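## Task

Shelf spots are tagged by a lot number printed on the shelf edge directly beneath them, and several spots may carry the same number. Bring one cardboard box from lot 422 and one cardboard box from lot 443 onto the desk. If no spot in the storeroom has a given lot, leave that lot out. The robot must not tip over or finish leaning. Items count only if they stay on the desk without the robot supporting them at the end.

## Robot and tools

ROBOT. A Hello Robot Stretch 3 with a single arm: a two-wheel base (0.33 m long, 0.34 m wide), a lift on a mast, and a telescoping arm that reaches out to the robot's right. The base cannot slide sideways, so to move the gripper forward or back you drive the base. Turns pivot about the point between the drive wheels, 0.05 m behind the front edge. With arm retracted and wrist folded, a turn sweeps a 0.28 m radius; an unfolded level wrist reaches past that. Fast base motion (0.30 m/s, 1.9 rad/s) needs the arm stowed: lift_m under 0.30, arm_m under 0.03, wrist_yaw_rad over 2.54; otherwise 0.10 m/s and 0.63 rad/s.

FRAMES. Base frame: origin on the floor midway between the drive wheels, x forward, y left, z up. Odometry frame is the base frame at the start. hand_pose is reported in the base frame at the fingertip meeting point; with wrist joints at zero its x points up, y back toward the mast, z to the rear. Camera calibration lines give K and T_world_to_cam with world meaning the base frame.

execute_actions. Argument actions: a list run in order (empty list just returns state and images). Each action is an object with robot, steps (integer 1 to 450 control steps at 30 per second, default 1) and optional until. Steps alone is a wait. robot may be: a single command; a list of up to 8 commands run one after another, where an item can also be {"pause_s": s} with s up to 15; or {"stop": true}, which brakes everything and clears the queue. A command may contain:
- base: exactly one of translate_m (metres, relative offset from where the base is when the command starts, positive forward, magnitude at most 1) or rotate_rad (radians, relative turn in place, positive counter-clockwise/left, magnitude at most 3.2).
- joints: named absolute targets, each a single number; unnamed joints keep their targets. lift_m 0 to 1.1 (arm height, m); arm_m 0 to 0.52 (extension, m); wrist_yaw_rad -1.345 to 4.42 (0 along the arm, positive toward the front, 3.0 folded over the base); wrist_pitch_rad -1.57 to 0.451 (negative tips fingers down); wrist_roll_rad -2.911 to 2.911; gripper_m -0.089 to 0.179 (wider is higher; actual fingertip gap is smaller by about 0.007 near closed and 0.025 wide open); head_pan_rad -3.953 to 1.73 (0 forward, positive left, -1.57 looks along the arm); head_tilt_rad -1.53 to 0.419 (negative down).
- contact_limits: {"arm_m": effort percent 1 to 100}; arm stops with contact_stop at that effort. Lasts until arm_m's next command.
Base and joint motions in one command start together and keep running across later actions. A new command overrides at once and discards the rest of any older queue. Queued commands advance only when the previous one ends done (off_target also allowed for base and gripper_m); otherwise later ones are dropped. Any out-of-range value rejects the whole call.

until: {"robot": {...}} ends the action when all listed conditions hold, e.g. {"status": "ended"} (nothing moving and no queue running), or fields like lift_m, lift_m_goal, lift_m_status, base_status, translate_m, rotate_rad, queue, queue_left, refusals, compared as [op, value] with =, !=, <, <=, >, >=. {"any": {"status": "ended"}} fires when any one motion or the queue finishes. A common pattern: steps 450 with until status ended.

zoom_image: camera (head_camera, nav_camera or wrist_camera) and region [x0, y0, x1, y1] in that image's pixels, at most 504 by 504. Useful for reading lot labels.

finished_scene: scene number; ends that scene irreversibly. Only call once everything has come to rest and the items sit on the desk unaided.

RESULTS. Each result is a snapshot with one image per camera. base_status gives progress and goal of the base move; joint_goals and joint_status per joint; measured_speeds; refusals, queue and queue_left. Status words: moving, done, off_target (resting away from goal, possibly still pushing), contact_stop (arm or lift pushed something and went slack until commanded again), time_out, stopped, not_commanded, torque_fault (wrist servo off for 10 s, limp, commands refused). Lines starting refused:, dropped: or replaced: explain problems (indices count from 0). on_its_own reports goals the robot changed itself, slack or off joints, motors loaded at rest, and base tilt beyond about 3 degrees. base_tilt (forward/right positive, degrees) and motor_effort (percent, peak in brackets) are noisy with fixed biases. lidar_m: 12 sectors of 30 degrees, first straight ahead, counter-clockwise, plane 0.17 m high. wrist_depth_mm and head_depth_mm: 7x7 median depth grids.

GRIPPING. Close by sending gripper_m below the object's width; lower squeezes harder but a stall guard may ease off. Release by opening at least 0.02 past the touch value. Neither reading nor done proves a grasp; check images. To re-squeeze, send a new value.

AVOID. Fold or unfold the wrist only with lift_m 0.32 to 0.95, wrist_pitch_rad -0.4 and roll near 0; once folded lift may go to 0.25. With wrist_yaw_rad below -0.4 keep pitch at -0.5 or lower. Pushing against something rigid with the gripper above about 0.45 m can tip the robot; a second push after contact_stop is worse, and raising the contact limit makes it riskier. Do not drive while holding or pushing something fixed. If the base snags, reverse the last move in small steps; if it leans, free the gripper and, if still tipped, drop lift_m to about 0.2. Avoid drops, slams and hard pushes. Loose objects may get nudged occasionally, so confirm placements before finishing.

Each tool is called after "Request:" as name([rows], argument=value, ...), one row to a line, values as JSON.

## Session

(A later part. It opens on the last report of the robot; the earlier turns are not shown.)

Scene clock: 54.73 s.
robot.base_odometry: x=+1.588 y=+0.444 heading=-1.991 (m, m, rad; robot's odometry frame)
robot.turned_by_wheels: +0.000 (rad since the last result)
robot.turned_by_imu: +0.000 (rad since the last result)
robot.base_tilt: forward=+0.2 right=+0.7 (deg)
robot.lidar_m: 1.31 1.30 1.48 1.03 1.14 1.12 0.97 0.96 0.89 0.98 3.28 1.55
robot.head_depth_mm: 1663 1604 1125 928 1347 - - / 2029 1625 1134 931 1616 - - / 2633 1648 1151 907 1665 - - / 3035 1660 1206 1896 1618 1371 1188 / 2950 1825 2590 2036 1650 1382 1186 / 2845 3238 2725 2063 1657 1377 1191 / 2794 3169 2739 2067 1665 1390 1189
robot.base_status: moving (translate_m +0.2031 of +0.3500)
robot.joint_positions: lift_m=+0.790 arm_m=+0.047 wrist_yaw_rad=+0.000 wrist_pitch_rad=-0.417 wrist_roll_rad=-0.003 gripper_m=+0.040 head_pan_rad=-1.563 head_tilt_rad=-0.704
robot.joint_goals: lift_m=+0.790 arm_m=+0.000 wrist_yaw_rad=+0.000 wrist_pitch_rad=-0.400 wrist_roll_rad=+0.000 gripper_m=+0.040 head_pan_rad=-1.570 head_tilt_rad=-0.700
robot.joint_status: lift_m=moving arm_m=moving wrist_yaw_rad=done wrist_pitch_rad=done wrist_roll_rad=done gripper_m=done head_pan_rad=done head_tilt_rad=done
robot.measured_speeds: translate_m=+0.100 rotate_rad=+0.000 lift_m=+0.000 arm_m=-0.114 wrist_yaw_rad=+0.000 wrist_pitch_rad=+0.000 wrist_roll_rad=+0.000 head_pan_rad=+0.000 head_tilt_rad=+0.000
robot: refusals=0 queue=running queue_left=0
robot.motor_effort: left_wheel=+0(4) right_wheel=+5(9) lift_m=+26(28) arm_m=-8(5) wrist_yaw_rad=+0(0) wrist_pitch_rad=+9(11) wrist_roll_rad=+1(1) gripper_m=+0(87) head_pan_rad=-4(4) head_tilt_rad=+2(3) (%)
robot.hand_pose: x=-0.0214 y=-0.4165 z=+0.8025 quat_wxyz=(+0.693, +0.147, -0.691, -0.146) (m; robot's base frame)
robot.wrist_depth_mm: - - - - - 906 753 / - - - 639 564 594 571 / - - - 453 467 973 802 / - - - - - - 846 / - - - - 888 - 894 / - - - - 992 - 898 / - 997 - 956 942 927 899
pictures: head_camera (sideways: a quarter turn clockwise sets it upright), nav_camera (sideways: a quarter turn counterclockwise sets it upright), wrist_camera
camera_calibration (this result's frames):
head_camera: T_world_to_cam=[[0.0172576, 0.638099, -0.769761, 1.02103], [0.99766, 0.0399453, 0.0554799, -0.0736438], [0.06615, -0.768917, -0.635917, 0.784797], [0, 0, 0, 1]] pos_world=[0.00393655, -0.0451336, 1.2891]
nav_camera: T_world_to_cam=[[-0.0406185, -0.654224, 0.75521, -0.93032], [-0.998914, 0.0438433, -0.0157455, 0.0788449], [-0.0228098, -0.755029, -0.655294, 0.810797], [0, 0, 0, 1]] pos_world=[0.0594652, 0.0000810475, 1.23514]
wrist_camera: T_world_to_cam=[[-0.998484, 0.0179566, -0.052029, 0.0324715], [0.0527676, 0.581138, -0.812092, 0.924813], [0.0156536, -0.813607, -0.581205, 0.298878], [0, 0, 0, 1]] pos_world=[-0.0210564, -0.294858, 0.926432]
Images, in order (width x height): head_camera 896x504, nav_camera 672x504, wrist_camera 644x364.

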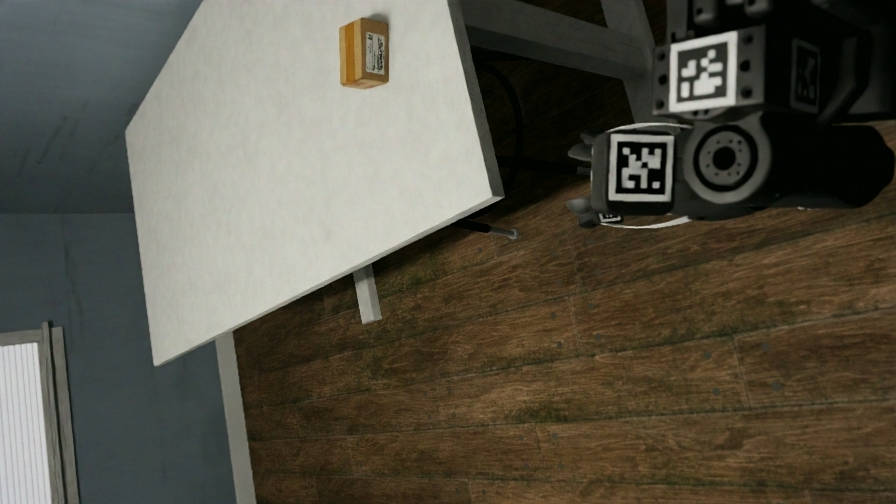

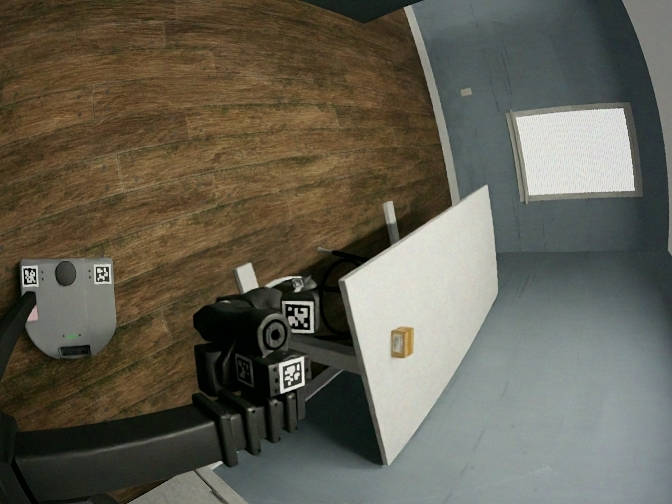

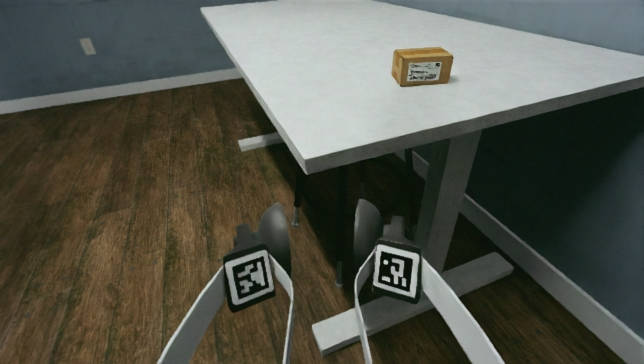

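Request:
execute_actions([
  {"robot": {"joints": {"lift_m": 0.33, "wrist_yaw_rad": 2.9, "head_pan_rad": 0.3, "head_tilt_rad": -0.5}}, "steps": 300, "until": {"robot": {"base_status": ["!=", "moving"]}}},
  {"robot": {"base": {"rotate_rad": -0.94}}, "steps": 300, "until": {"robot": {"wrist_yaw_rad": [">", 2.85]}}},
  {"robot": {"joints": {"lift_m": 0.285}}, "steps": 300, "until": {"robot": {"lift_m": ["<", 0.297], "base_status": ["!=", "moving"]}}},
  {"robot": {"base": {"translate_m": 1.0}}, "steps": 300, "until": {"robot": {"translate_m": [">", 0.6]}}},
  {"robot": {"base": {"translate_m": 1.0}}, "steps": 300, "until": {"robot": {"translate_m": [">", 0.6]}}},
  {"robot": {"base": {"translate_m": 1.0}}, "steps": 300, "until": {"robot": {"translate_m": [">", 0.4]}}},
])

Scene clock: 65.87 s.
robot.base_odometry: x=-0.046 y=-0.028 heading=-2.931 (m, m, rad; robot's odometry frame)
robot.turned_by_wheels: -0.940 (rad since the last result)
robot.turned_by_imu: -0.961 (rad since the last result)
robot.base_tilt: forward=+0.5 right=+0.2 (deg)
robot.lidar_m: 1.73 0.72 0.65 0.65 0.78 1.47 2.57 1.22 1.04 1.22 1.92 1.73
robot.head_depth_mm: 1523 1644 1791 1944 1992 1554 1286 / 1645 1756 1932 2123 1990 1570 1296 / 1753 1898 2084 2330 1998 1578 1299 / 1894 2071 2298 2451 1982 1543 1304 / 783 833 901 976 1073 1180 1256 / 701 744 800 861 930 1012 1119 / 637 675 719 766 820 887 968
robot.base_status: moving (translate_m +0.4021 of +1.0000)
robot.joint_positions: lift_m=+0.285 arm_m=+0.003 wrist_yaw_rad=+2.899 wrist_pitch_rad=-0.417 wrist_roll_rad=-0.002 gripper_m=+0.040 head_pan_rad=+0.293 head_tilt_rad=-0.507
robot.joint_goals: lift_m=+0.285 arm_m=+0.000 wrist_yaw_rad=+2.900 wrist_pitch_rad=-0.400 wrist_roll_rad=+0.000 gripper_m=+0.040 head_pan_rad=+0.300 head_tilt_rad=-0.500
robot.joint_status: lift_m=done arm_m=done wrist_yaw_rad=done wrist_pitch_rad=done wrist_roll_rad=done gripper_m=done head_pan_rad=done head_tilt_rad=done
robot.measured_speeds: translate_m=+0.294 rotate_rad=+0.000 lift_m=+0.000 arm_m=+0.000 wrist_yaw_rad=+0.000 wrist_pitch_rad=+0.000 wrist_roll_rad=+0.000 head_pan_rad=+0.000 head_tilt_rad=+0.000
robot: refusals=0 queue=running queue_left=0
robot.motor_effort: left_wheel=+7(14) right_wheel=-3(9) lift_m=+14(30) arm_m=-6(7) wrist_yaw_rad=+2(5) wrist_pitch_rad=+9(9) wrist_roll_rad=+1(1) gripper_m=+0(0) head_pan_rad=+2(37) head_tilt_rad=+3(22) (%)
robot.hand_pose: x=+0.0327 y=+0.0703 z=+0.2983 quat_wxyz=(+0.229, +0.703, +0.062, +0.670) (m; robot's base frame)
robot.wrist_depth_mm: - 653 641 652 637 632 625 / - 704 706 720 700 685 677 / - 785 781 784 778 763 790 / 777 - 760 748 719 702 700 / 637 - 628 592 596 568 552 / 524 500 - 502 481 485 478 / 461 - - 437 427 417 421
pictures: head_camera (sideways: a quarter turn clockwise sets it upright), nav_camera (sideways: a quarter turn counterclockwise sets it upright), wrist_camera
camera_calibration (this result's frames):
head_camera: T_world_to_cam=[[-0.460548, -0.115818, -0.880047, 1.16774], [-0.329, 0.943107, 0.0480556, -0.0558988], [0.824412, 0.311667, -0.47245, 0.567499], [0, 0, 0, 1]] pos_world=[0.0515563, 0.0110934, 1.29847]
nav_camera: T_world_to_cam=[[0.485035, 0.0986766, 0.86891, -1.08176], [0.243044, -0.969679, -0.0255496, 0.0840381], [0.840042, 0.223576, -0.494311, 0.596099], [0, 0, 0, 1]] pos_world=[0.00351861, 0.0549612, 1.23676]
wrist_camera: T_world_to_cam=[[0.964792, -0.257749, -0.0523622, 0.00686531], [-0.191319, -0.551137, -0.812185, 0.317317], [0.180481, 0.793608, -0.581045, 0.282638], [0, 0, 0, 1]] pos_world=[0.00307418, -0.0476493, 0.422305]
Images, in order (width x height): head_camera 896x504, nav_camera 672x504, wrist_camera 644x364.

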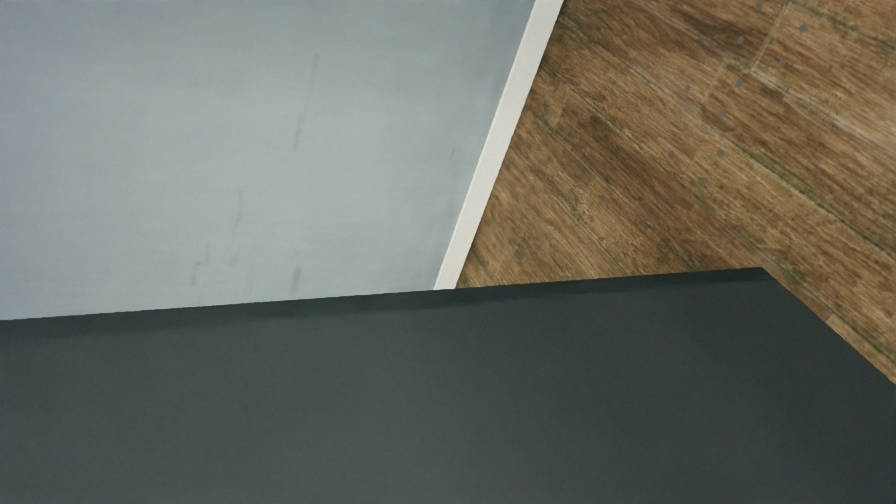

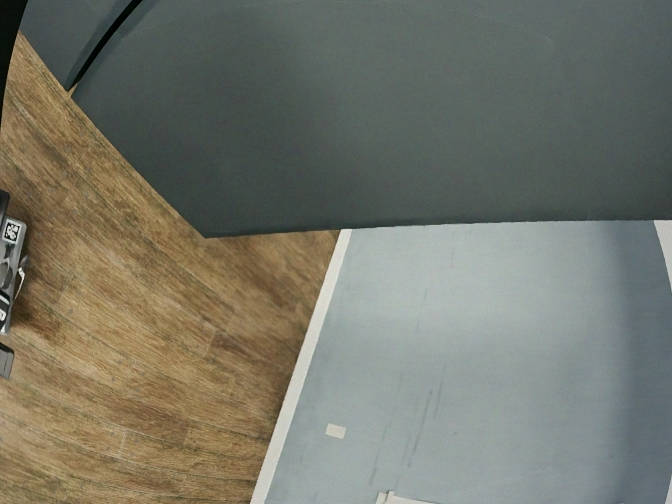

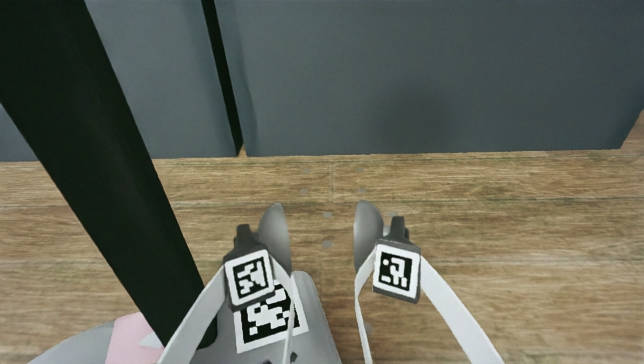

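Request:
execute_actions([
  {"steps": 100, "until": {"robot": {"x": ["<", -0.30]}}},
  {"robot": [{"base": {"translate_m": 1.0}}, {"base": {"rotate_rad": 1.23}, "joints": {"head_pan_rad": 0.0}}], "steps": 450, "until": {"robot": {"status": "ended"}}},
])

Scene clock: 73.33 s.
robot.base_odometry: x=-1.283 y=-0.293 heading=-1.701 (m, m, rad; robot's odometry frame)
robot.turned_by_wheels: +1.230 (rad since the last result)
robot.turned_by_imu: +1.258 (rad since the last result)
robot.base_tilt: forward=+0.1 right=-0.2 (deg)
robot.lidar_m: 1.70 0.71 0.55 0.91 2.08 1.74 2.04 0.75 0.54 0.52 0.54 0.74
robot.head_depth_mm: 1434 1567 1681 1841 1838 1554 1288 / 1441 1555 1723 1907 1986 1564 1286 / 1448 1573 1728 1924 1998 1568 1298 / 1448 1593 1736 1920 2000 1575 1307 / 1466 1597 1758 1979 2006 1597 1311 / 1459 1596 1765 1963 2040 1602 1312 / 1475 1605 1780 1970 2057 1600 1314
robot.base_status: done (rotate_rad +1.2299 of +1.2300)
robot.joint_positions: lift_m=+0.285 arm_m=+0.003 wrist_yaw_rad=+2.899 wrist_pitch_rad=-0.417 wrist_roll_rad=-0.002 gripper_m=+0.040 head_pan_rad=+0.007 head_tilt_rad=-0.506
robot.joint_goals: lift_m=+0.285 arm_m=+0.000 wrist_yaw_rad=+2.900 wrist_pitch_rad=-0.400 wrist_roll_rad=+0.000 gripper_m=+0.040 head_pan_rad=+0.000 head_tilt_rad=-0.500
robot.joint_status: lift_m=done arm_m=done wrist_yaw_rad=done wrist_pitch_rad=done wrist_roll_rad=done gripper_m=done head_pan_rad=done head_tilt_rad=done
robot.measured_speeds: translate_m=+0.000 rotate_rad=+0.000 lift_m=+0.000 arm_m=+0.000 wrist_yaw_rad=+0.000 wrist_pitch_rad=+0.000 wrist_roll_rad=+0.000 head_pan_rad=+0.000 head_tilt_rad=+0.000
robot: refusals=0 queue=done queue_left=0
robot.motor_effort: left_wheel=-3(12) right_wheel=+4(14) lift_m=+15(15) arm_m=-6(6) wrist_yaw_rad=+1(2) wrist_pitch_rad=+9(8) wrist_roll_rad=+1(1) gripper_m=+0(0) head_pan_rad=-3(28) head_tilt_rad=+4(3) (%)
robot.hand_pose: x=+0.0327 y=+0.0703 z=+0.2983 quat_wxyz=(+0.229, +0.703, +0.062, +0.670) (m; robot's base frame)
robot.wrist_depth_mm: - - - 739 582 630 - / - - - 838 631 704 - / - 995 977 837 715 798 885 / 761 - 740 747 707 698 687 / 625 - 624 588 600 572 561 / 524 498 - 492 481 482 479 / 458 - - 433 430 422 416
pictures: head_camera (sideways: a quarter turn clockwise sets it upright), nav_camera (sideways: a quarter turn counterclockwise sets it upright), wrist_camera
camera_calibration (this result's frames):
head_camera: T_world_to_cam=[[-0.474053, 0.018802, -0.880295, 1.16815], [-0.049628, 0.997612, 0.0480332, -0.0575739], [0.879096, 0.0664577, -0.471988, 0.566565], [0, 0, 0, 1]] pos_world=[0.0528413, -0.00217963, 1.29849]
nav_camera: T_world_to_cam=[[0.492716, -0.0421548, 0.869168, -1.08215], [-0.040344, -0.998859, -0.0255744, 0.0857992], [0.869254, -0.0224648, -0.493855, 0.595327], [0, 0, 0, 1]] pos_world=[0.0191613, 0.0534576, 1.23677]
wrist_camera: T_world_to_cam=[[0.964792, -0.257749, -0.0523622, 0.00686306], [-0.191319, -0.551137, -0.812185, 0.317311], [0.180481, 0.793608, -0.581045, 0.282644], [0, 0, 0, 1]] pos_world=[0.00307421, -0.0476576, 0.422304]
Images, in order (width x height): head_camera 896x504, nav_camera 672x504, wrist_camera 644x364.

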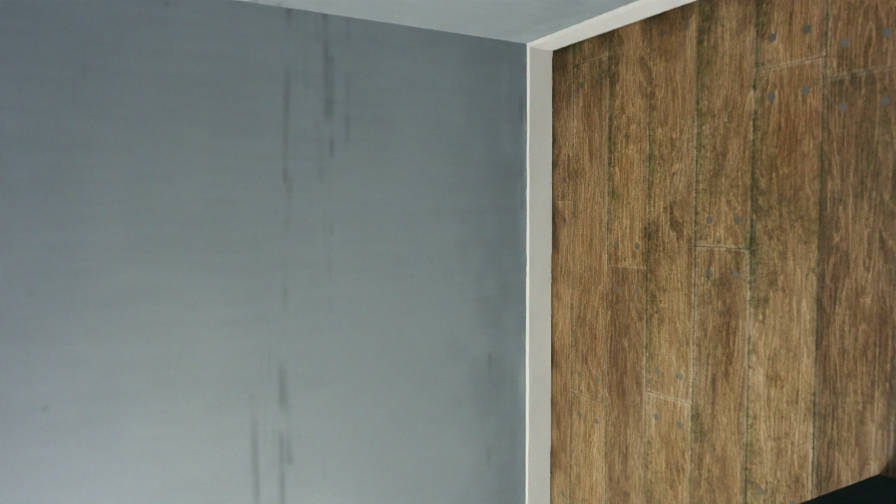

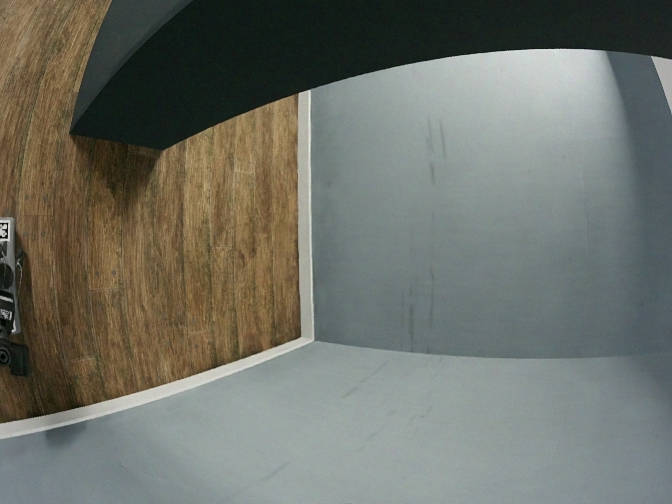

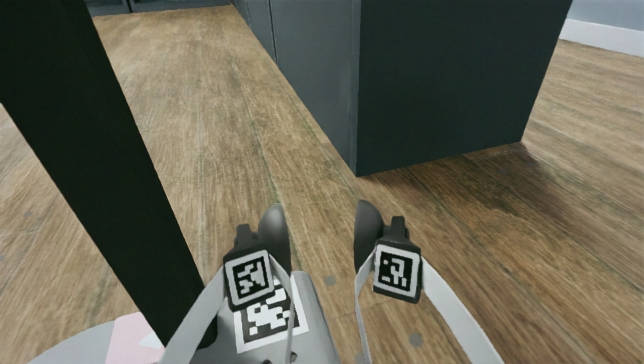

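Request:
execute_actions([
  {"robot": {"base": {"translate_m": 1.0}, "joints": {"head_pan_rad": -2.35, "head_tilt_rad": -0.4}}, "steps": 300, "until": {"robot": {"translate_m": [">", 0.245]}}},
  {"robot": [{"base": {"translate_m": 1.0}}, {"base": {"rotate_rad": -1.545}}, {"base": {"translate_m": -1.0}}], "steps": 450, "until": {"robot": {"queue_left": ["=", 0], "translate_m": ["<", -0.2]}}},
])

Scene clock: 82.80 s.
robot.base_odometry: x=-1.238 y=-1.551 heading=+3.038 (m, m, rad; robot's odometry frame)
robot.turned_by_wheels: -1.545 (rad since the last result)
robot.turned_by_imu: -1.577 (rad since the last result)
robot.base_tilt: forward=+0.1 right=-0.1 (deg)
robot.lidar_m: 0.72 0.64 0.47 0.46 0.47 0.65 1.85 1.29 0.63 2.74 1.02 0.75
robot.head_depth_mm: 1087 1216 1248 1375 1377 1556 1375 / 995 1330 1349 1506 1326 1547 1344 / 795 1333 1358 971 1276 1130 1306 / 767 1209 1266 902 1345 1019 1312 / 752 1112 1181 793 1287 925 898 / 519 554 599 655 746 883 1088 / 538 606 693 809 973 1598 1372
robot.base_status: moving (translate_m -0.2080 of -1.0000)
robot.joint_positions: lift_m=+0.285 arm_m=+0.003 wrist_yaw_rad=+2.899 wrist_pitch_rad=-0.417 wrist_roll_rad=-0.002 gripper_m=+0.040 head_pan_rad=-2.343 head_tilt_rad=-0.408
robot.joint_goals: lift_m=+0.285 arm_m=+0.000 wrist_yaw_rad=+2.900 wrist_pitch_rad=-0.400 wrist_roll_rad=+0.000 gripper_m=+0.040 head_pan_rad=-2.350 head_tilt_rad=-0.400
robot.joint_status: lift_m=done arm_m=done wrist_yaw_rad=done wrist_pitch_rad=done wrist_roll_rad=done gripper_m=done head_pan_rad=done head_tilt_rad=done
robot.measured_speeds: translate_m=-0.294 rotate_rad=+0.000 lift_m=+0.000 arm_m=+0.000 wrist_yaw_rad=+0.000 wrist_pitch_rad=+0.000 wrist_roll_rad=+0.000 head_pan_rad=+0.000 head_tilt_rad=+0.000
robot: refusals=0 queue=running queue_left=0
robot.motor_effort: left_wheel=+4(14) right_wheel=-7(14) lift_m=+14(14) arm_m=-6(6) wrist_yaw_rad=+1(2) wrist_pitch_rad=+8(8) wrist_roll_rad=+1(1) gripper_m=+1(0) head_pan_rad=-4(41) head_tilt_rad=+5(15) (%)
robot.hand_pose: x=+0.0327 y=+0.0703 z=+0.2983 quat_wxyz=(+0.229, +0.703, +0.062, +0.670) (m; robot's base frame)
robot.wrist_depth_mm: - 418 444 477 525 569 613 / - 459 489 527 580 650 668 / - 499 531 573 651 719 688 / 488 - 587 632 688 705 661 / 527 - 611 605 611 579 559 / 515 502 - 497 486 494 482 / 457 - - 429 422 420 414
pictures: head_camera (sideways: a quarter turn clockwise sets it upright), nav_camera (sideways: a quarter turn counterclockwise sets it upright), wrist_camera
camera_calibration (this result's frames):
head_camera: T_world_to_cam=[[0.28452, 0.260196, -0.922684, 1.21882], [0.747535, -0.662789, 0.043605, -0.0566774], [-0.600199, -0.702146, -0.383083, 0.459898], [0, 0, 0, 1]] pos_world=[-0.02838, -0.0317821, 1.30324]
nav_camera: T_world_to_cam=[[-0.314951, -0.257773, 0.913433, -1.13496], [-0.683933, 0.728923, -0.0301158, 0.095641], [-0.658059, -0.634212, -0.405874, 0.490161], [0, 0, 0, 1]] pos_world=[0.0305103, -0.0514109, 1.23853]
wrist_camera: T_world_to_cam=[[0.964798, -0.257726, -0.052362, 0.00686579], [-0.191304, -0.551135, -0.81219, 0.317311], [0.180464, 0.793617, -0.581038, 0.282643], [0, 0, 0, 1]] pos_world=[0.00307185, -0.0476597, 0.422303]
Images, in order (width x height): head_camera 896x504, nav_camera 672x504, wrist_camera 644x364.

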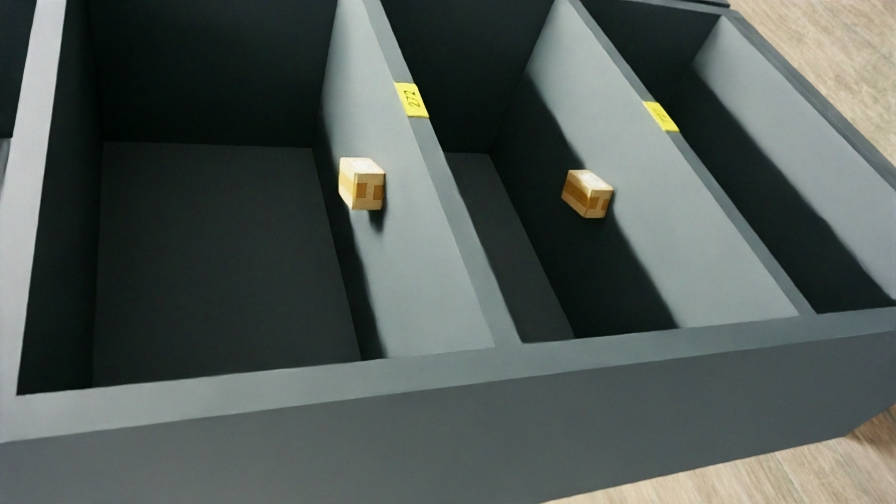

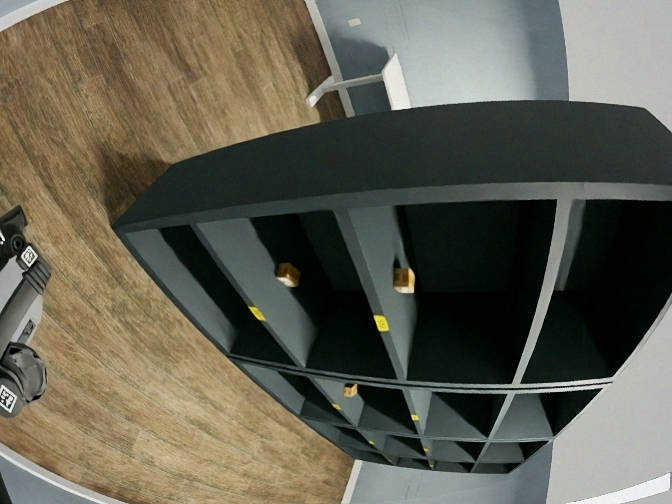

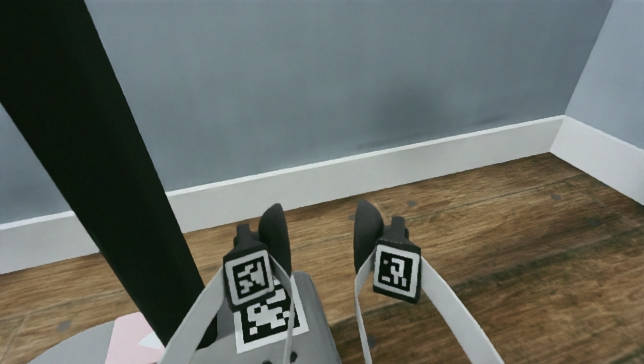

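Request:
zoom_image(camera="head_camera", region=[625, 85, 705, 145])

Request:
execute_actions([
  {"steps": 100, "until": {"robot": {"x": [">", -0.9]}}},
  {"robot": {"base": {"translate_m": -1.0}}, "steps": 300, "until": {"robot": {"x": [">", -0.25]}}},
])

Region (625, 85, 705, 145) of head_camera's 896x504 image, scaled by 6.300, with more detail than that image has; it fills the top 378 rows of this view, and the rest is white.

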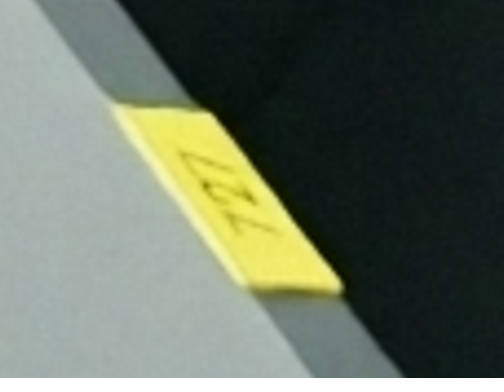

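Scene clock: 86.20 s.
robot.base_odometry: x=-0.243 y=-1.655 heading=+3.038 (m, m, rad; robot's odometry frame)
robot.turned_by_wheels: +0.000 (rad since the last result)
robot.turned_by_imu: +0.000 (rad since the last result)
robot.base_tilt: forward=+0.8 right=-0.3 (deg)
robot.lidar_m: 1.73 0.66 0.48 0.46 0.48 0.66 1.89 1.23 0.57 0.67 0.94 0.86
robot.head_depth_mm: 1036 1143 1178 1291 1346 1501 1377 / 994 1252 1271 1418 1316 1565 1345 / 788 1310 1348 971 1330 1121 1300 / 771 1197 1254 845 1344 1019 1272 / 754 1104 1164 794 1288 1024 899 / 733 1018 1085 749 659 720 778 / 481 504 540 575 605 672 780
robot.base_status: moving (translate_m -0.6572 of -1.0000)
robot.joint_positions: lift_m=+0.285 arm_m=+0.003 wrist_yaw_rad=+2.899 wrist_pitch_rad=-0.417 wrist_roll_rad=-0.002 gripper_m=+0.040 head_pan_rad=-2.343 head_tilt_rad=-0.408
robot.joint_goals: lift_m=+0.285 arm_m=+0.000 wrist_yaw_rad=+2.900 wrist_pitch_rad=-0.400 wrist_roll_rad=+0.000 gripper_m=+0.040 head_pan_rad=-2.350 head_tilt_rad=-0.400
robot.joint_status: lift_m=done arm_m=done wrist_yaw_rad=done wrist_pitch_rad=done wrist_roll_rad=done gripper_m=done head_pan_rad=done head_tilt_rad=done
robot.measured_speeds: translate_m=-0.294 rotate_rad=+0.000 lift_m=+0.000 arm_m=+0.000 wrist_yaw_rad=+0.000 wrist_pitch_rad=+0.000 wrist_roll_rad=+0.000 head_pan_rad=+0.000 head_tilt_rad=+0.000
robot: refusals=0 queue=running queue_left=0
robot.motor_effort: left_wheel=+2(2) right_wheel=-6(7) lift_m=+15(15) arm_m=-6(6) wrist_yaw_rad=+1(2) wrist_pitch_rad=+8(8) wrist_roll_rad=+1(1) gripper_m=+0(1) head_pan_rad=-3(4) head_tilt_rad=+4(5) (%)
robot.hand_pose: x=+0.0327 y=+0.0703 z=+0.2983 quat_wxyz=(+0.229, +0.703, +0.062, +0.670) (m; robot's base frame)
robot.wrist_depth_mm: - 421 454 492 536 586 642 / - 467 489 535 592 650 734 / - 511 543 585 653 732 775 / 502 - 596 643 672 716 693 / 547 - 613 589 603 575 577 / 515 496 - 505 476 481 484 / 461 - - 432 429 422 423
pictures: head_camera (sideways: a quarter turn clockwise sets it upright), nav_camera (sideways: a quarter turn counterclockwise sets it upright), wrist_camera
camera_calibration (this result's frames):
head_camera: T_world_to_cam=[[0.28452, 0.260196, -0.922684, 1.21882], [0.747535, -0.662789, 0.043605, -0.0566774], [-0.600199, -0.702146, -0.383083, 0.459898], [0, 0, 0, 1]] pos_world=[-0.02838, -0.0317821, 1.30324]
nav_camera: T_world_to_cam=[[-0.314951, -0.257772, 0.913433, -1.13496], [-0.683933, 0.728923, -0.0301158, 0.0956411], [-0.658059, -0.634212, -0.405874, 0.49016], [0, 0, 0, 1]] pos_world=[0.0305102, -0.0514109, 1.23853]
wrist_camera: T_world_to_cam=[[0.964798, -0.257726, -0.0523618, 0.00686572], [-0.191304, -0.551135, -0.81219, 0.317311], [0.180464, 0.793617, -0.581038, 0.282643], [0, 0, 0, 1]] pos_world=[0.00307184, -0.0476597, 0.422303]
Images, in order (width x height): head_camera 896x504, nav_camera 672x504, wrist_camera 644x364.

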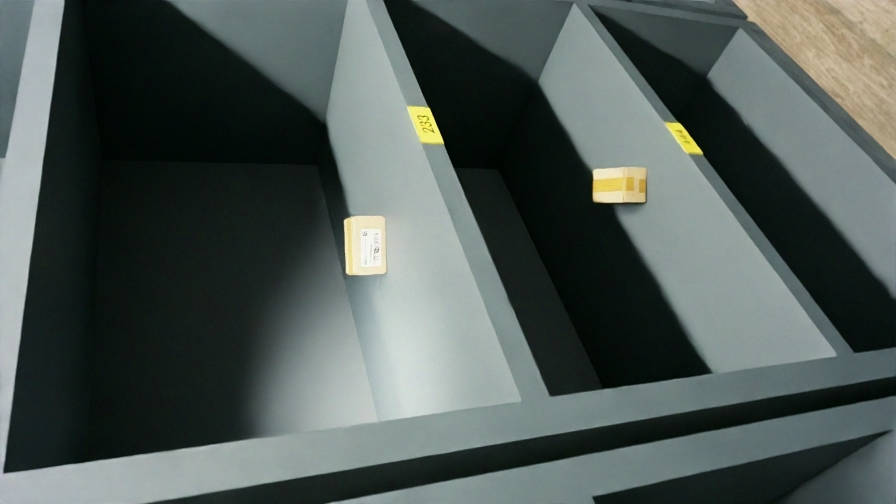

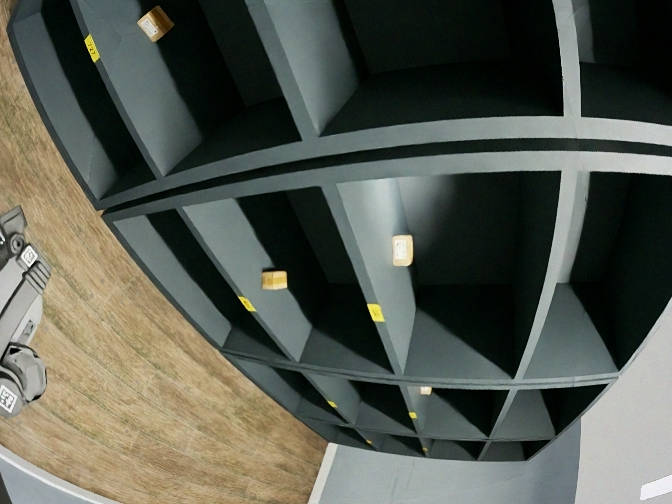

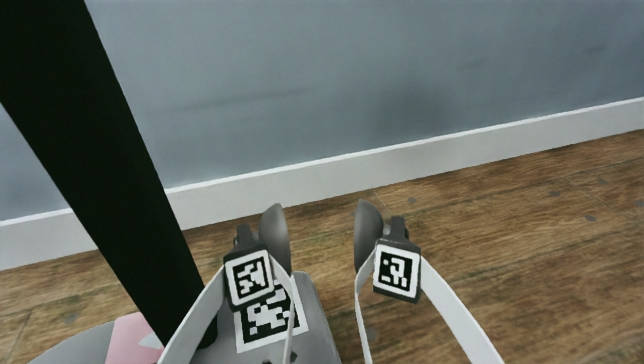

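Request:
zoom_image(camera="head_camera", region=[645, 108, 725, 168])

Request:
execute_actions([
  {"robot": {"base": {"translate_m": -1.0}}, "steps": 300, "until": {"robot": {"x": [">", 0.1]}}},
])

Region (645, 108, 725, 168) of head_camera's 896x504 image, scaled by 6.300, with more detail than that image has; it fills the top 378 rows of this view, and the rest is white.

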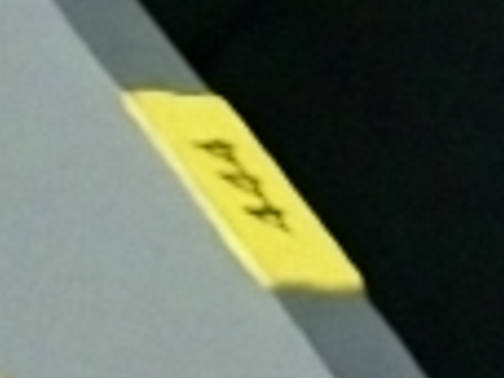

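Scene clock: 87.40 s.
robot.base_odometry: x=+0.108 y=-1.692 heading=+3.038 (m, m, rad; robot's odometry frame)
robot.turned_by_wheels: +0.000 (rad since the last result)
robot.turned_by_imu: +0.000 (rad since the last result)
robot.base_tilt: forward=+0.2 right=-0.6 (deg)
robot.lidar_m: 1.76 0.66 0.48 0.47 0.49 0.67 1.90 0.92 1.03 0.55 0.56 1.16
robot.head_depth_mm: 798 879 1121 1692 1379 1612 1376 / 770 837 901 973 1065 1185 1304 / 789 930 999 966 1172 1087 1301 / 773 1036 1115 845 1282 1020 1271 / 753 1095 1165 797 1292 1019 899 / 733 1013 1084 800 1196 1024 846 / 719 943 1000 782 639 1033 830
robot.base_status: moving (translate_m -0.3139 of -1.0000)
robot.joint_positions: lift_m=+0.285 arm_m=+0.003 wrist_yaw_rad=+2.899 wrist_pitch_rad=-0.417 wrist_roll_rad=-0.002 gripper_m=+0.040 head_pan_rad=-2.343 head_tilt_rad=-0.408
robot.joint_goals: lift_m=+0.285 arm_m=+0.000 wrist_yaw_rad=+2.900 wrist_pitch_rad=-0.400 wrist_roll_rad=+0.000 gripper_m=+0.040 head_pan_rad=-2.350 head_tilt_rad=-0.400
robot.joint_status: lift_m=done arm_m=done wrist_yaw_rad=done wrist_pitch_rad=done wrist_roll_rad=done gripper_m=done head_pan_rad=done head_tilt_rad=done
robot.measured_speeds: translate_m=-0.294 rotate_rad=+0.000 lift_m=+0.000 arm_m=+0.000 wrist_yaw_rad=+0.000 wrist_pitch_rad=+0.000 wrist_roll_rad=+0.000 head_pan_rad=+0.000 head_tilt_rad=+0.000
robot: refusals=0 queue=running queue_left=0
robot.motor_effort: left_wheel=+1(1) right_wheel=-7(8) lift_m=+15(14) arm_m=-7(6) wrist_yaw_rad=+1(2) wrist_pitch_rad=+9(8) wrist_roll_rad=+1(1) gripper_m=+0(0) head_pan_rad=-4(4) head_tilt_rad=+4(4) (%)
robot.hand_pose: x=+0.0327 y=+0.0703 z=+0.2983 quat_wxyz=(+0.229, +0.703, +0.062, +0.670) (m; robot's base frame)
robot.wrist_depth_mm: - 427 461 496 541 588 666 / - 464 506 542 587 657 742 / - 514 554 613 662 745 798 / 507 - 600 656 696 688 683 / 545 - 600 591 611 570 563 / 525 498 - 495 481 487 490 / 457 - - 428 422 424 420
pictures: head_camera (sideways: a quarter turn clockwise sets it upright), nav_camera (sideways: a quarter turn counterclockwise sets it upright), wrist_camera
camera_calibration (this result's frames):
head_camera: T_world_to_cam=[[0.28452, 0.260196, -0.922684, 1.21882], [0.747536, -0.662789, 0.043605, -0.0566774], [-0.600199, -0.702146, -0.383083, 0.459898], [0, 0, 0, 1]] pos_world=[-0.02838, -0.0317821, 1.30324]
nav_camera: T_world_to_cam=[[-0.314951, -0.257773, 0.913433, -1.13496], [-0.683933, 0.728923, -0.0301158, 0.095641], [-0.658059, -0.634212, -0.405874, 0.490161], [0, 0, 0, 1]] pos_world=[0.0305103, -0.0514109, 1.23853]
wrist_camera: T_world_to_cam=[[0.964798, -0.257726, -0.0523621, 0.00686579], [-0.191304, -0.551135, -0.81219, 0.317311], [0.180464, 0.793617, -0.581038, 0.282643], [0, 0, 0, 1]] pos_world=[0.00307185, -0.0476597, 0.422303]
Images, in order (width x height): head_camera 896x504, nav_camera 672x504, wrist_camera 644x364.

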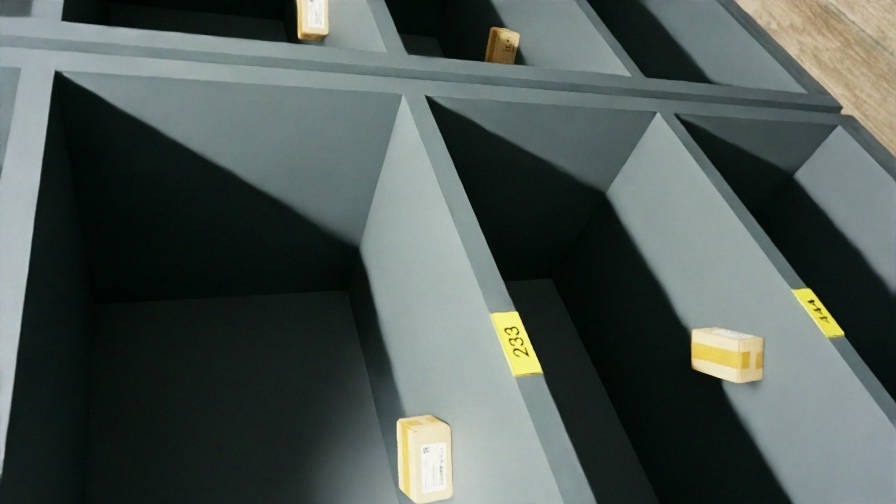

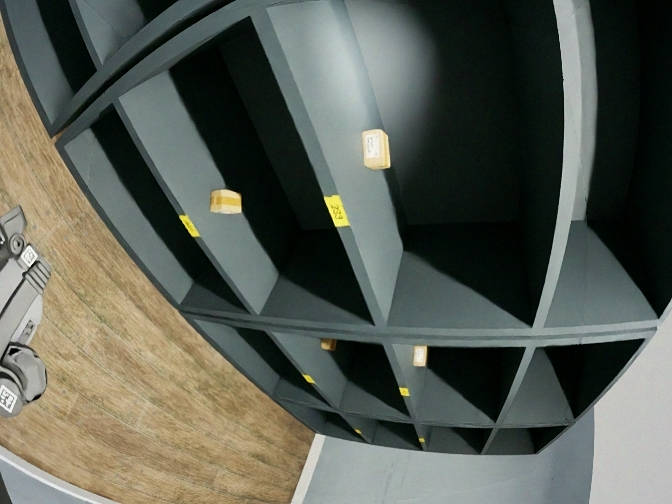

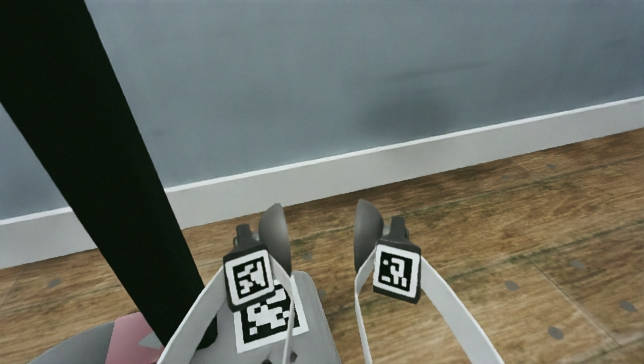

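Request:
execute_actions([
  {"steps": 100, "until": {"robot": {"x": [">", 0.35]}}},
  {"robot": {"base": {"translate_m": -1.0}}, "steps": 300, "until": {"robot": {"x": [">", 0.85]}}},
])

Scene clock: 89.97 s.
robot.base_odometry: x=+0.859 y=-1.770 heading=+3.038 (m, m, rad; robot's odometry frame)
robot.turned_by_wheels: +0.000 (rad since the last result)
robot.turned_by_imu: +0.000 (rad since the last result)
robot.base_tilt: forward=+0.6 right=-1.0 (deg)
robot.lidar_m: 1.78 0.67 0.49 0.47 0.49 0.68 1.91 1.07 1.02 0.53 1.02 1.00
robot.head_depth_mm: 876 958 1023 1100 1220 1413 1377 / 940 1044 1111 1174 1259 1389 1345 / 790 1157 1208 965 1335 1085 1304 / 770 1191 1237 842 1342 1019 1280 / 751 1089 1148 793 1295 1023 898 / 736 1002 1069 802 1197 1022 824 / 717 934 991 808 634 1027 828
robot.base_status: moving (translate_m -0.5100 of -1.0000)
robot.joint_positions: lift_m=+0.285 arm_m=+0.003 wrist_yaw_rad=+2.899 wrist_pitch_rad=-0.417 wrist_roll_rad=-0.002 gripper_m=+0.040 head_pan_rad=-2.343 head_tilt_rad=-0.408
robot.joint_goals: lift_m=+0.285 arm_m=+0.000 wrist_yaw_rad=+2.900 wrist_pitch_rad=-0.400 wrist_roll_rad=+0.000 gripper_m=+0.040 head_pan_rad=-2.350 head_tilt_rad=-0.400
robot.joint_status: lift_m=done arm_m=done wrist_yaw_rad=done wrist_pitch_rad=done wrist_roll_rad=done gripper_m=done head_pan_rad=done head_tilt_rad=done
robot.measured_speeds: translate_m=-0.294 rotate_rad=+0.000 lift_m=+0.000 arm_m=+0.000 wrist_yaw_rad=+0.000 wrist_pitch_rad=+0.000 wrist_roll_rad=+0.000 head_pan_rad=+0.000 head_tilt_rad=+0.000
robot: refusals=0 queue=running queue_left=0
robot.motor_effort: left_wheel=+1(1) right_wheel=-7(7) lift_m=+14(14) arm_m=-6(6) wrist_yaw_rad=+2(2) wrist_pitch_rad=+9(8) wrist_roll_rad=+1(1) gripper_m=+0(0) head_pan_rad=-4(4) head_tilt_rad=+4(5) (%)
robot.hand_pose: x=+0.0327 y=+0.0703 z=+0.2983 quat_wxyz=(+0.229, +0.703, +0.062, +0.670) (m; robot's base frame)
robot.wrist_depth_mm: - 434 465 502 531 596 666 / - 471 512 548 603 672 754 / - 524 554 605 677 751 824 / 511 - 606 663 699 702 676 / 555 - 625 583 599 580 559 / 527 499 - 498 482 482 475 / 461 - - 439 425 416 415
pictures: head_camera (sideways: a quarter turn clockwise sets it upright), nav_camera (sideways: a quarter turn counterclockwise sets it upright), wrist_camera
camera_calibration (this result's frames):
head_camera: T_world_to_cam=[[0.28452, 0.260196, -0.922684, 1.21882], [0.747535, -0.662789, 0.043605, -0.0566774], [-0.600199, -0.702146, -0.383083, 0.459898], [0, 0, 0, 1]] pos_world=[-0.02838, -0.0317821, 1.30324]
nav_camera: T_world_to_cam=[[-0.314951, -0.257772, 0.913433, -1.13496], [-0.683933, 0.728923, -0.0301158, 0.0956411], [-0.658059, -0.634212, -0.405874, 0.49016], [0, 0, 0, 1]] pos_world=[0.0305103, -0.0514109, 1.23853]
wrist_camera: T_world_to_cam=[[0.964798, -0.257726, -0.0523621, 0.00686583], [-0.191304, -0.551135, -0.81219, 0.317311], [0.180464, 0.793617, -0.581038, 0.282643], [0, 0, 0, 1]] pos_world=[0.00307183, -0.0476597, 0.422303]
Images, in order (width x height): head_camera 896x504, nav_camera 672x504, wrist_camera 644x364.

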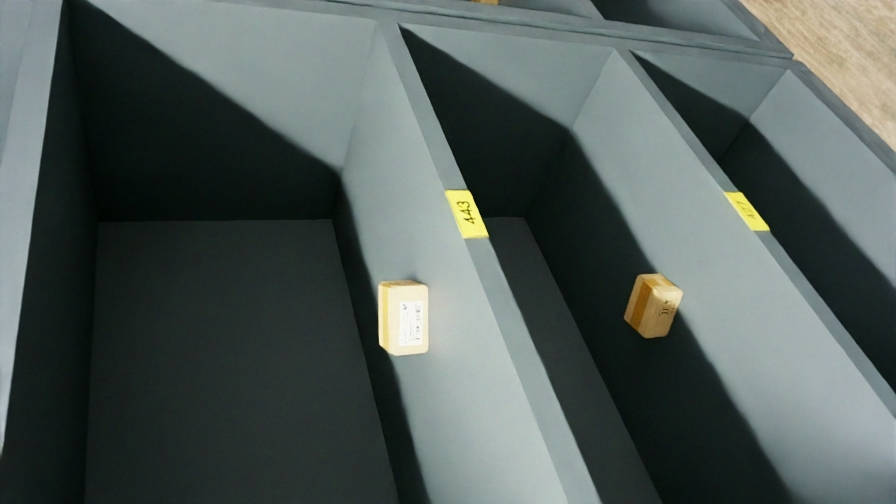

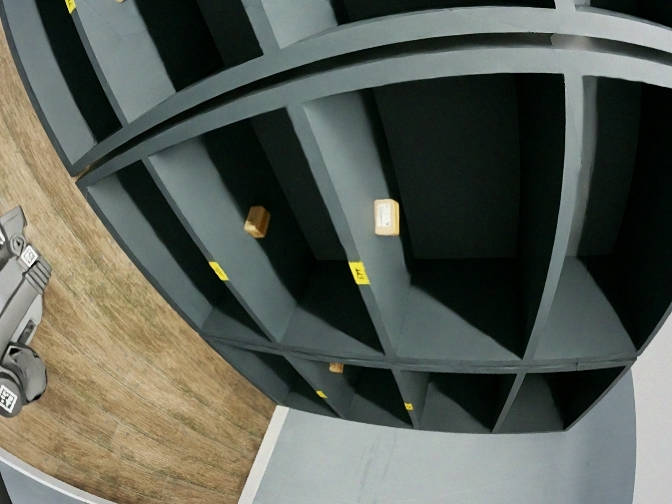

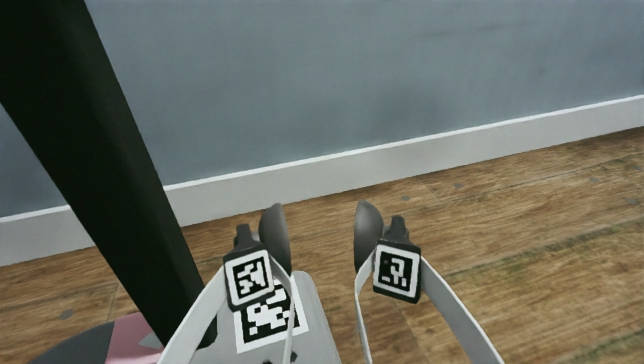

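Lot 443 is on the upper shelf. I'll raise the lift while the base finishes its move.

Request:
zoom_image(camera="head_camera", region=[350, 265, 470, 370])

Request:
execute_actions([
  {"robot": {"joints": {"lift_m": 0.9, "head_pan_rad": -1.5, "head_tilt_rad": -0.45}}, "steps": 300, "until": {"robot": {"lift_m": [">", 0.36]}}},
  {"robot": {"joints": {"wrist_yaw_rad": 0.85, "gripper_m": 0.15}}, "steps": 300, "until": {"robot": {"base_status": ["!=", "moving"], "wrist_yaw_rad": ["<", 0.9]}}},
])

Region (350, 265, 470, 370) of head_camera's 896x504 image, scaled by 4.200, with more detail than that image has; it fills the top 441 rows of this view, and the rest is white.

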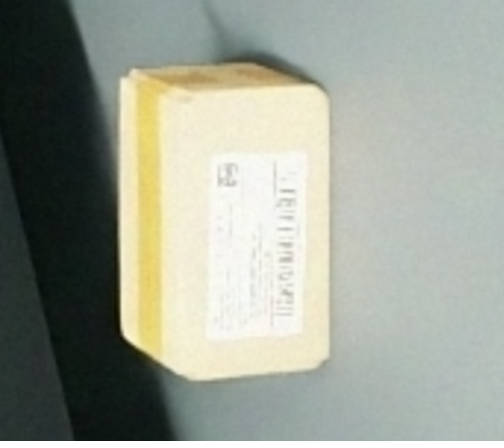

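Scene clock: 94.23 s.
robot.base_odometry: x=+1.347 y=-1.821 heading=+3.038 (m, m, rad; robot's odometry frame)
robot.turned_by_wheels: +0.000 (rad since the last result)
robot.turned_by_imu: +0.001 (rad since the last result)
robot.base_tilt: forward=+0.2 right=-0.2 (deg)
robot.lidar_m: 1.80 0.68 0.50 0.48 0.50 0.69 1.42 0.74 0.69 0.98 0.66 1.40
robot.head_depth_mm: 793 858 923 706 1111 966 809 / 806 866 932 690 1115 973 812 / 811 878 946 680 1125 936 817 / 823 891 961 723 1158 981 841 / 836 899 969 730 1177 986 844 / 844 913 987 736 1097 988 875 / 805 853 863 742 839 890 853
robot.base_status: done (translate_m -1.0000 of -1.0000)
robot.joint_positions: lift_m=+0.694 arm_m=+0.003 wrist_yaw_rad=+0.852 wrist_pitch_rad=-0.417 wrist_roll_rad=-0.002 gripper_m=+0.150 head_pan_rad=-1.507 head_tilt_rad=-0.444
robot.joint_goals: lift_m=+0.900 arm_m=+0.000 wrist_yaw_rad=+0.850 wrist_pitch_rad=-0.400 wrist_roll_rad=+0.000 gripper_m=+0.150 head_pan_rad=-1.500 head_tilt_rad=-0.450
robot.joint_status: lift_m=moving arm_m=done wrist_yaw_rad=moving wrist_pitch_rad=done wrist_roll_rad=done gripper_m=done head_pan_rad=done head_tilt_rad=done
robot.measured_speeds: translate_m=+0.000 rotate_rad=+0.000 lift_m=+0.110 arm_m=+0.000 wrist_yaw_rad=+0.000 wrist_pitch_rad=+0.000 wrist_roll_rad=+0.000 head_pan_rad=+0.000 head_tilt_rad=+0.000
robot: refusals=0 queue=running queue_left=0
robot.motor_effort: left_wheel=+4(10) right_wheel=-5(7) lift_m=+29(29) arm_m=-7(6) wrist_yaw_rad=-3(3) wrist_pitch_rad=+8(9) wrist_roll_rad=+1(1) gripper_m=+0(85) head_pan_rad=+3(36) head_tilt_rad=-2(10) (%)
robot.hand_pose: x=+0.1475 y=-0.2956 z=+0.7069 quat_wxyz=(+0.691, +0.419, -0.568, +0.153) (m; robot's base frame)
robot.wrist_depth_mm: - - - 468 590 669 571 / - - 886 509 670 720 597 / - - - 585 622 623 591 / - - - 631 506 492 462 / - - - 743 877 415 395 / - - 990 871 914 - 336 / 901 875 881 860 767 762 515
pictures: head_camera (sideways: a quarter turn clockwise sets it upright), nav_camera (sideways: a quarter turn counterclockwise sets it upright), wrist_camera
camera_calibration (this result's frames):
head_camera: T_world_to_cam=[[-0.00451455, 0.41892, -0.908012, 1.20144], [0.993022, 0.108882, 0.0452967, -0.0603752], [0.117842, -0.901471, -0.416488, 0.498989], [0, 0, 0, 1]] pos_world=[0.00657583, -0.0469078, 1.30148]
nav_camera: T_world_to_cam=[[-0.0177033, -0.439528, 0.898054, -1.11671], [-0.999434, -0.0179069, -0.0284658, 0.0954161], [0.0285929, -0.89805, -0.438962, 0.529029], [0, 0, 0, 1]] pos_world=[0.0604662, -0.0140214, 1.23781]
wrist_camera: T_world_to_cam=[[-0.671576, -0.739084, -0.0523627, -0.0777912], [-0.401971, 0.422797, -0.812196, 0.788446], [0.622419, -0.524402, -0.58103, 0.334933], [0, 0, 0, 1]] pos_world=[0.0562212, -0.215208, 0.830905]
Images, in order (width x height): head_camera 896x504, nav_camera 672x504, wrist_camera 644x364.

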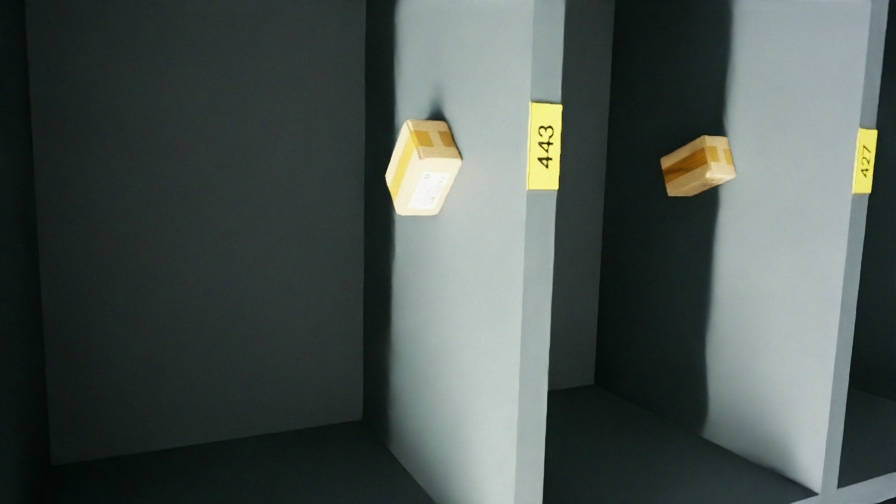

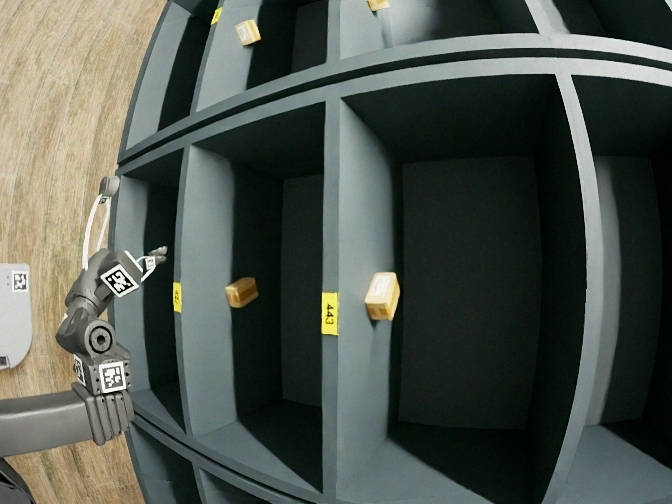

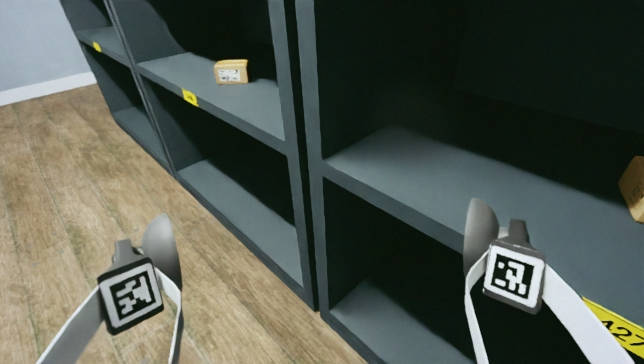

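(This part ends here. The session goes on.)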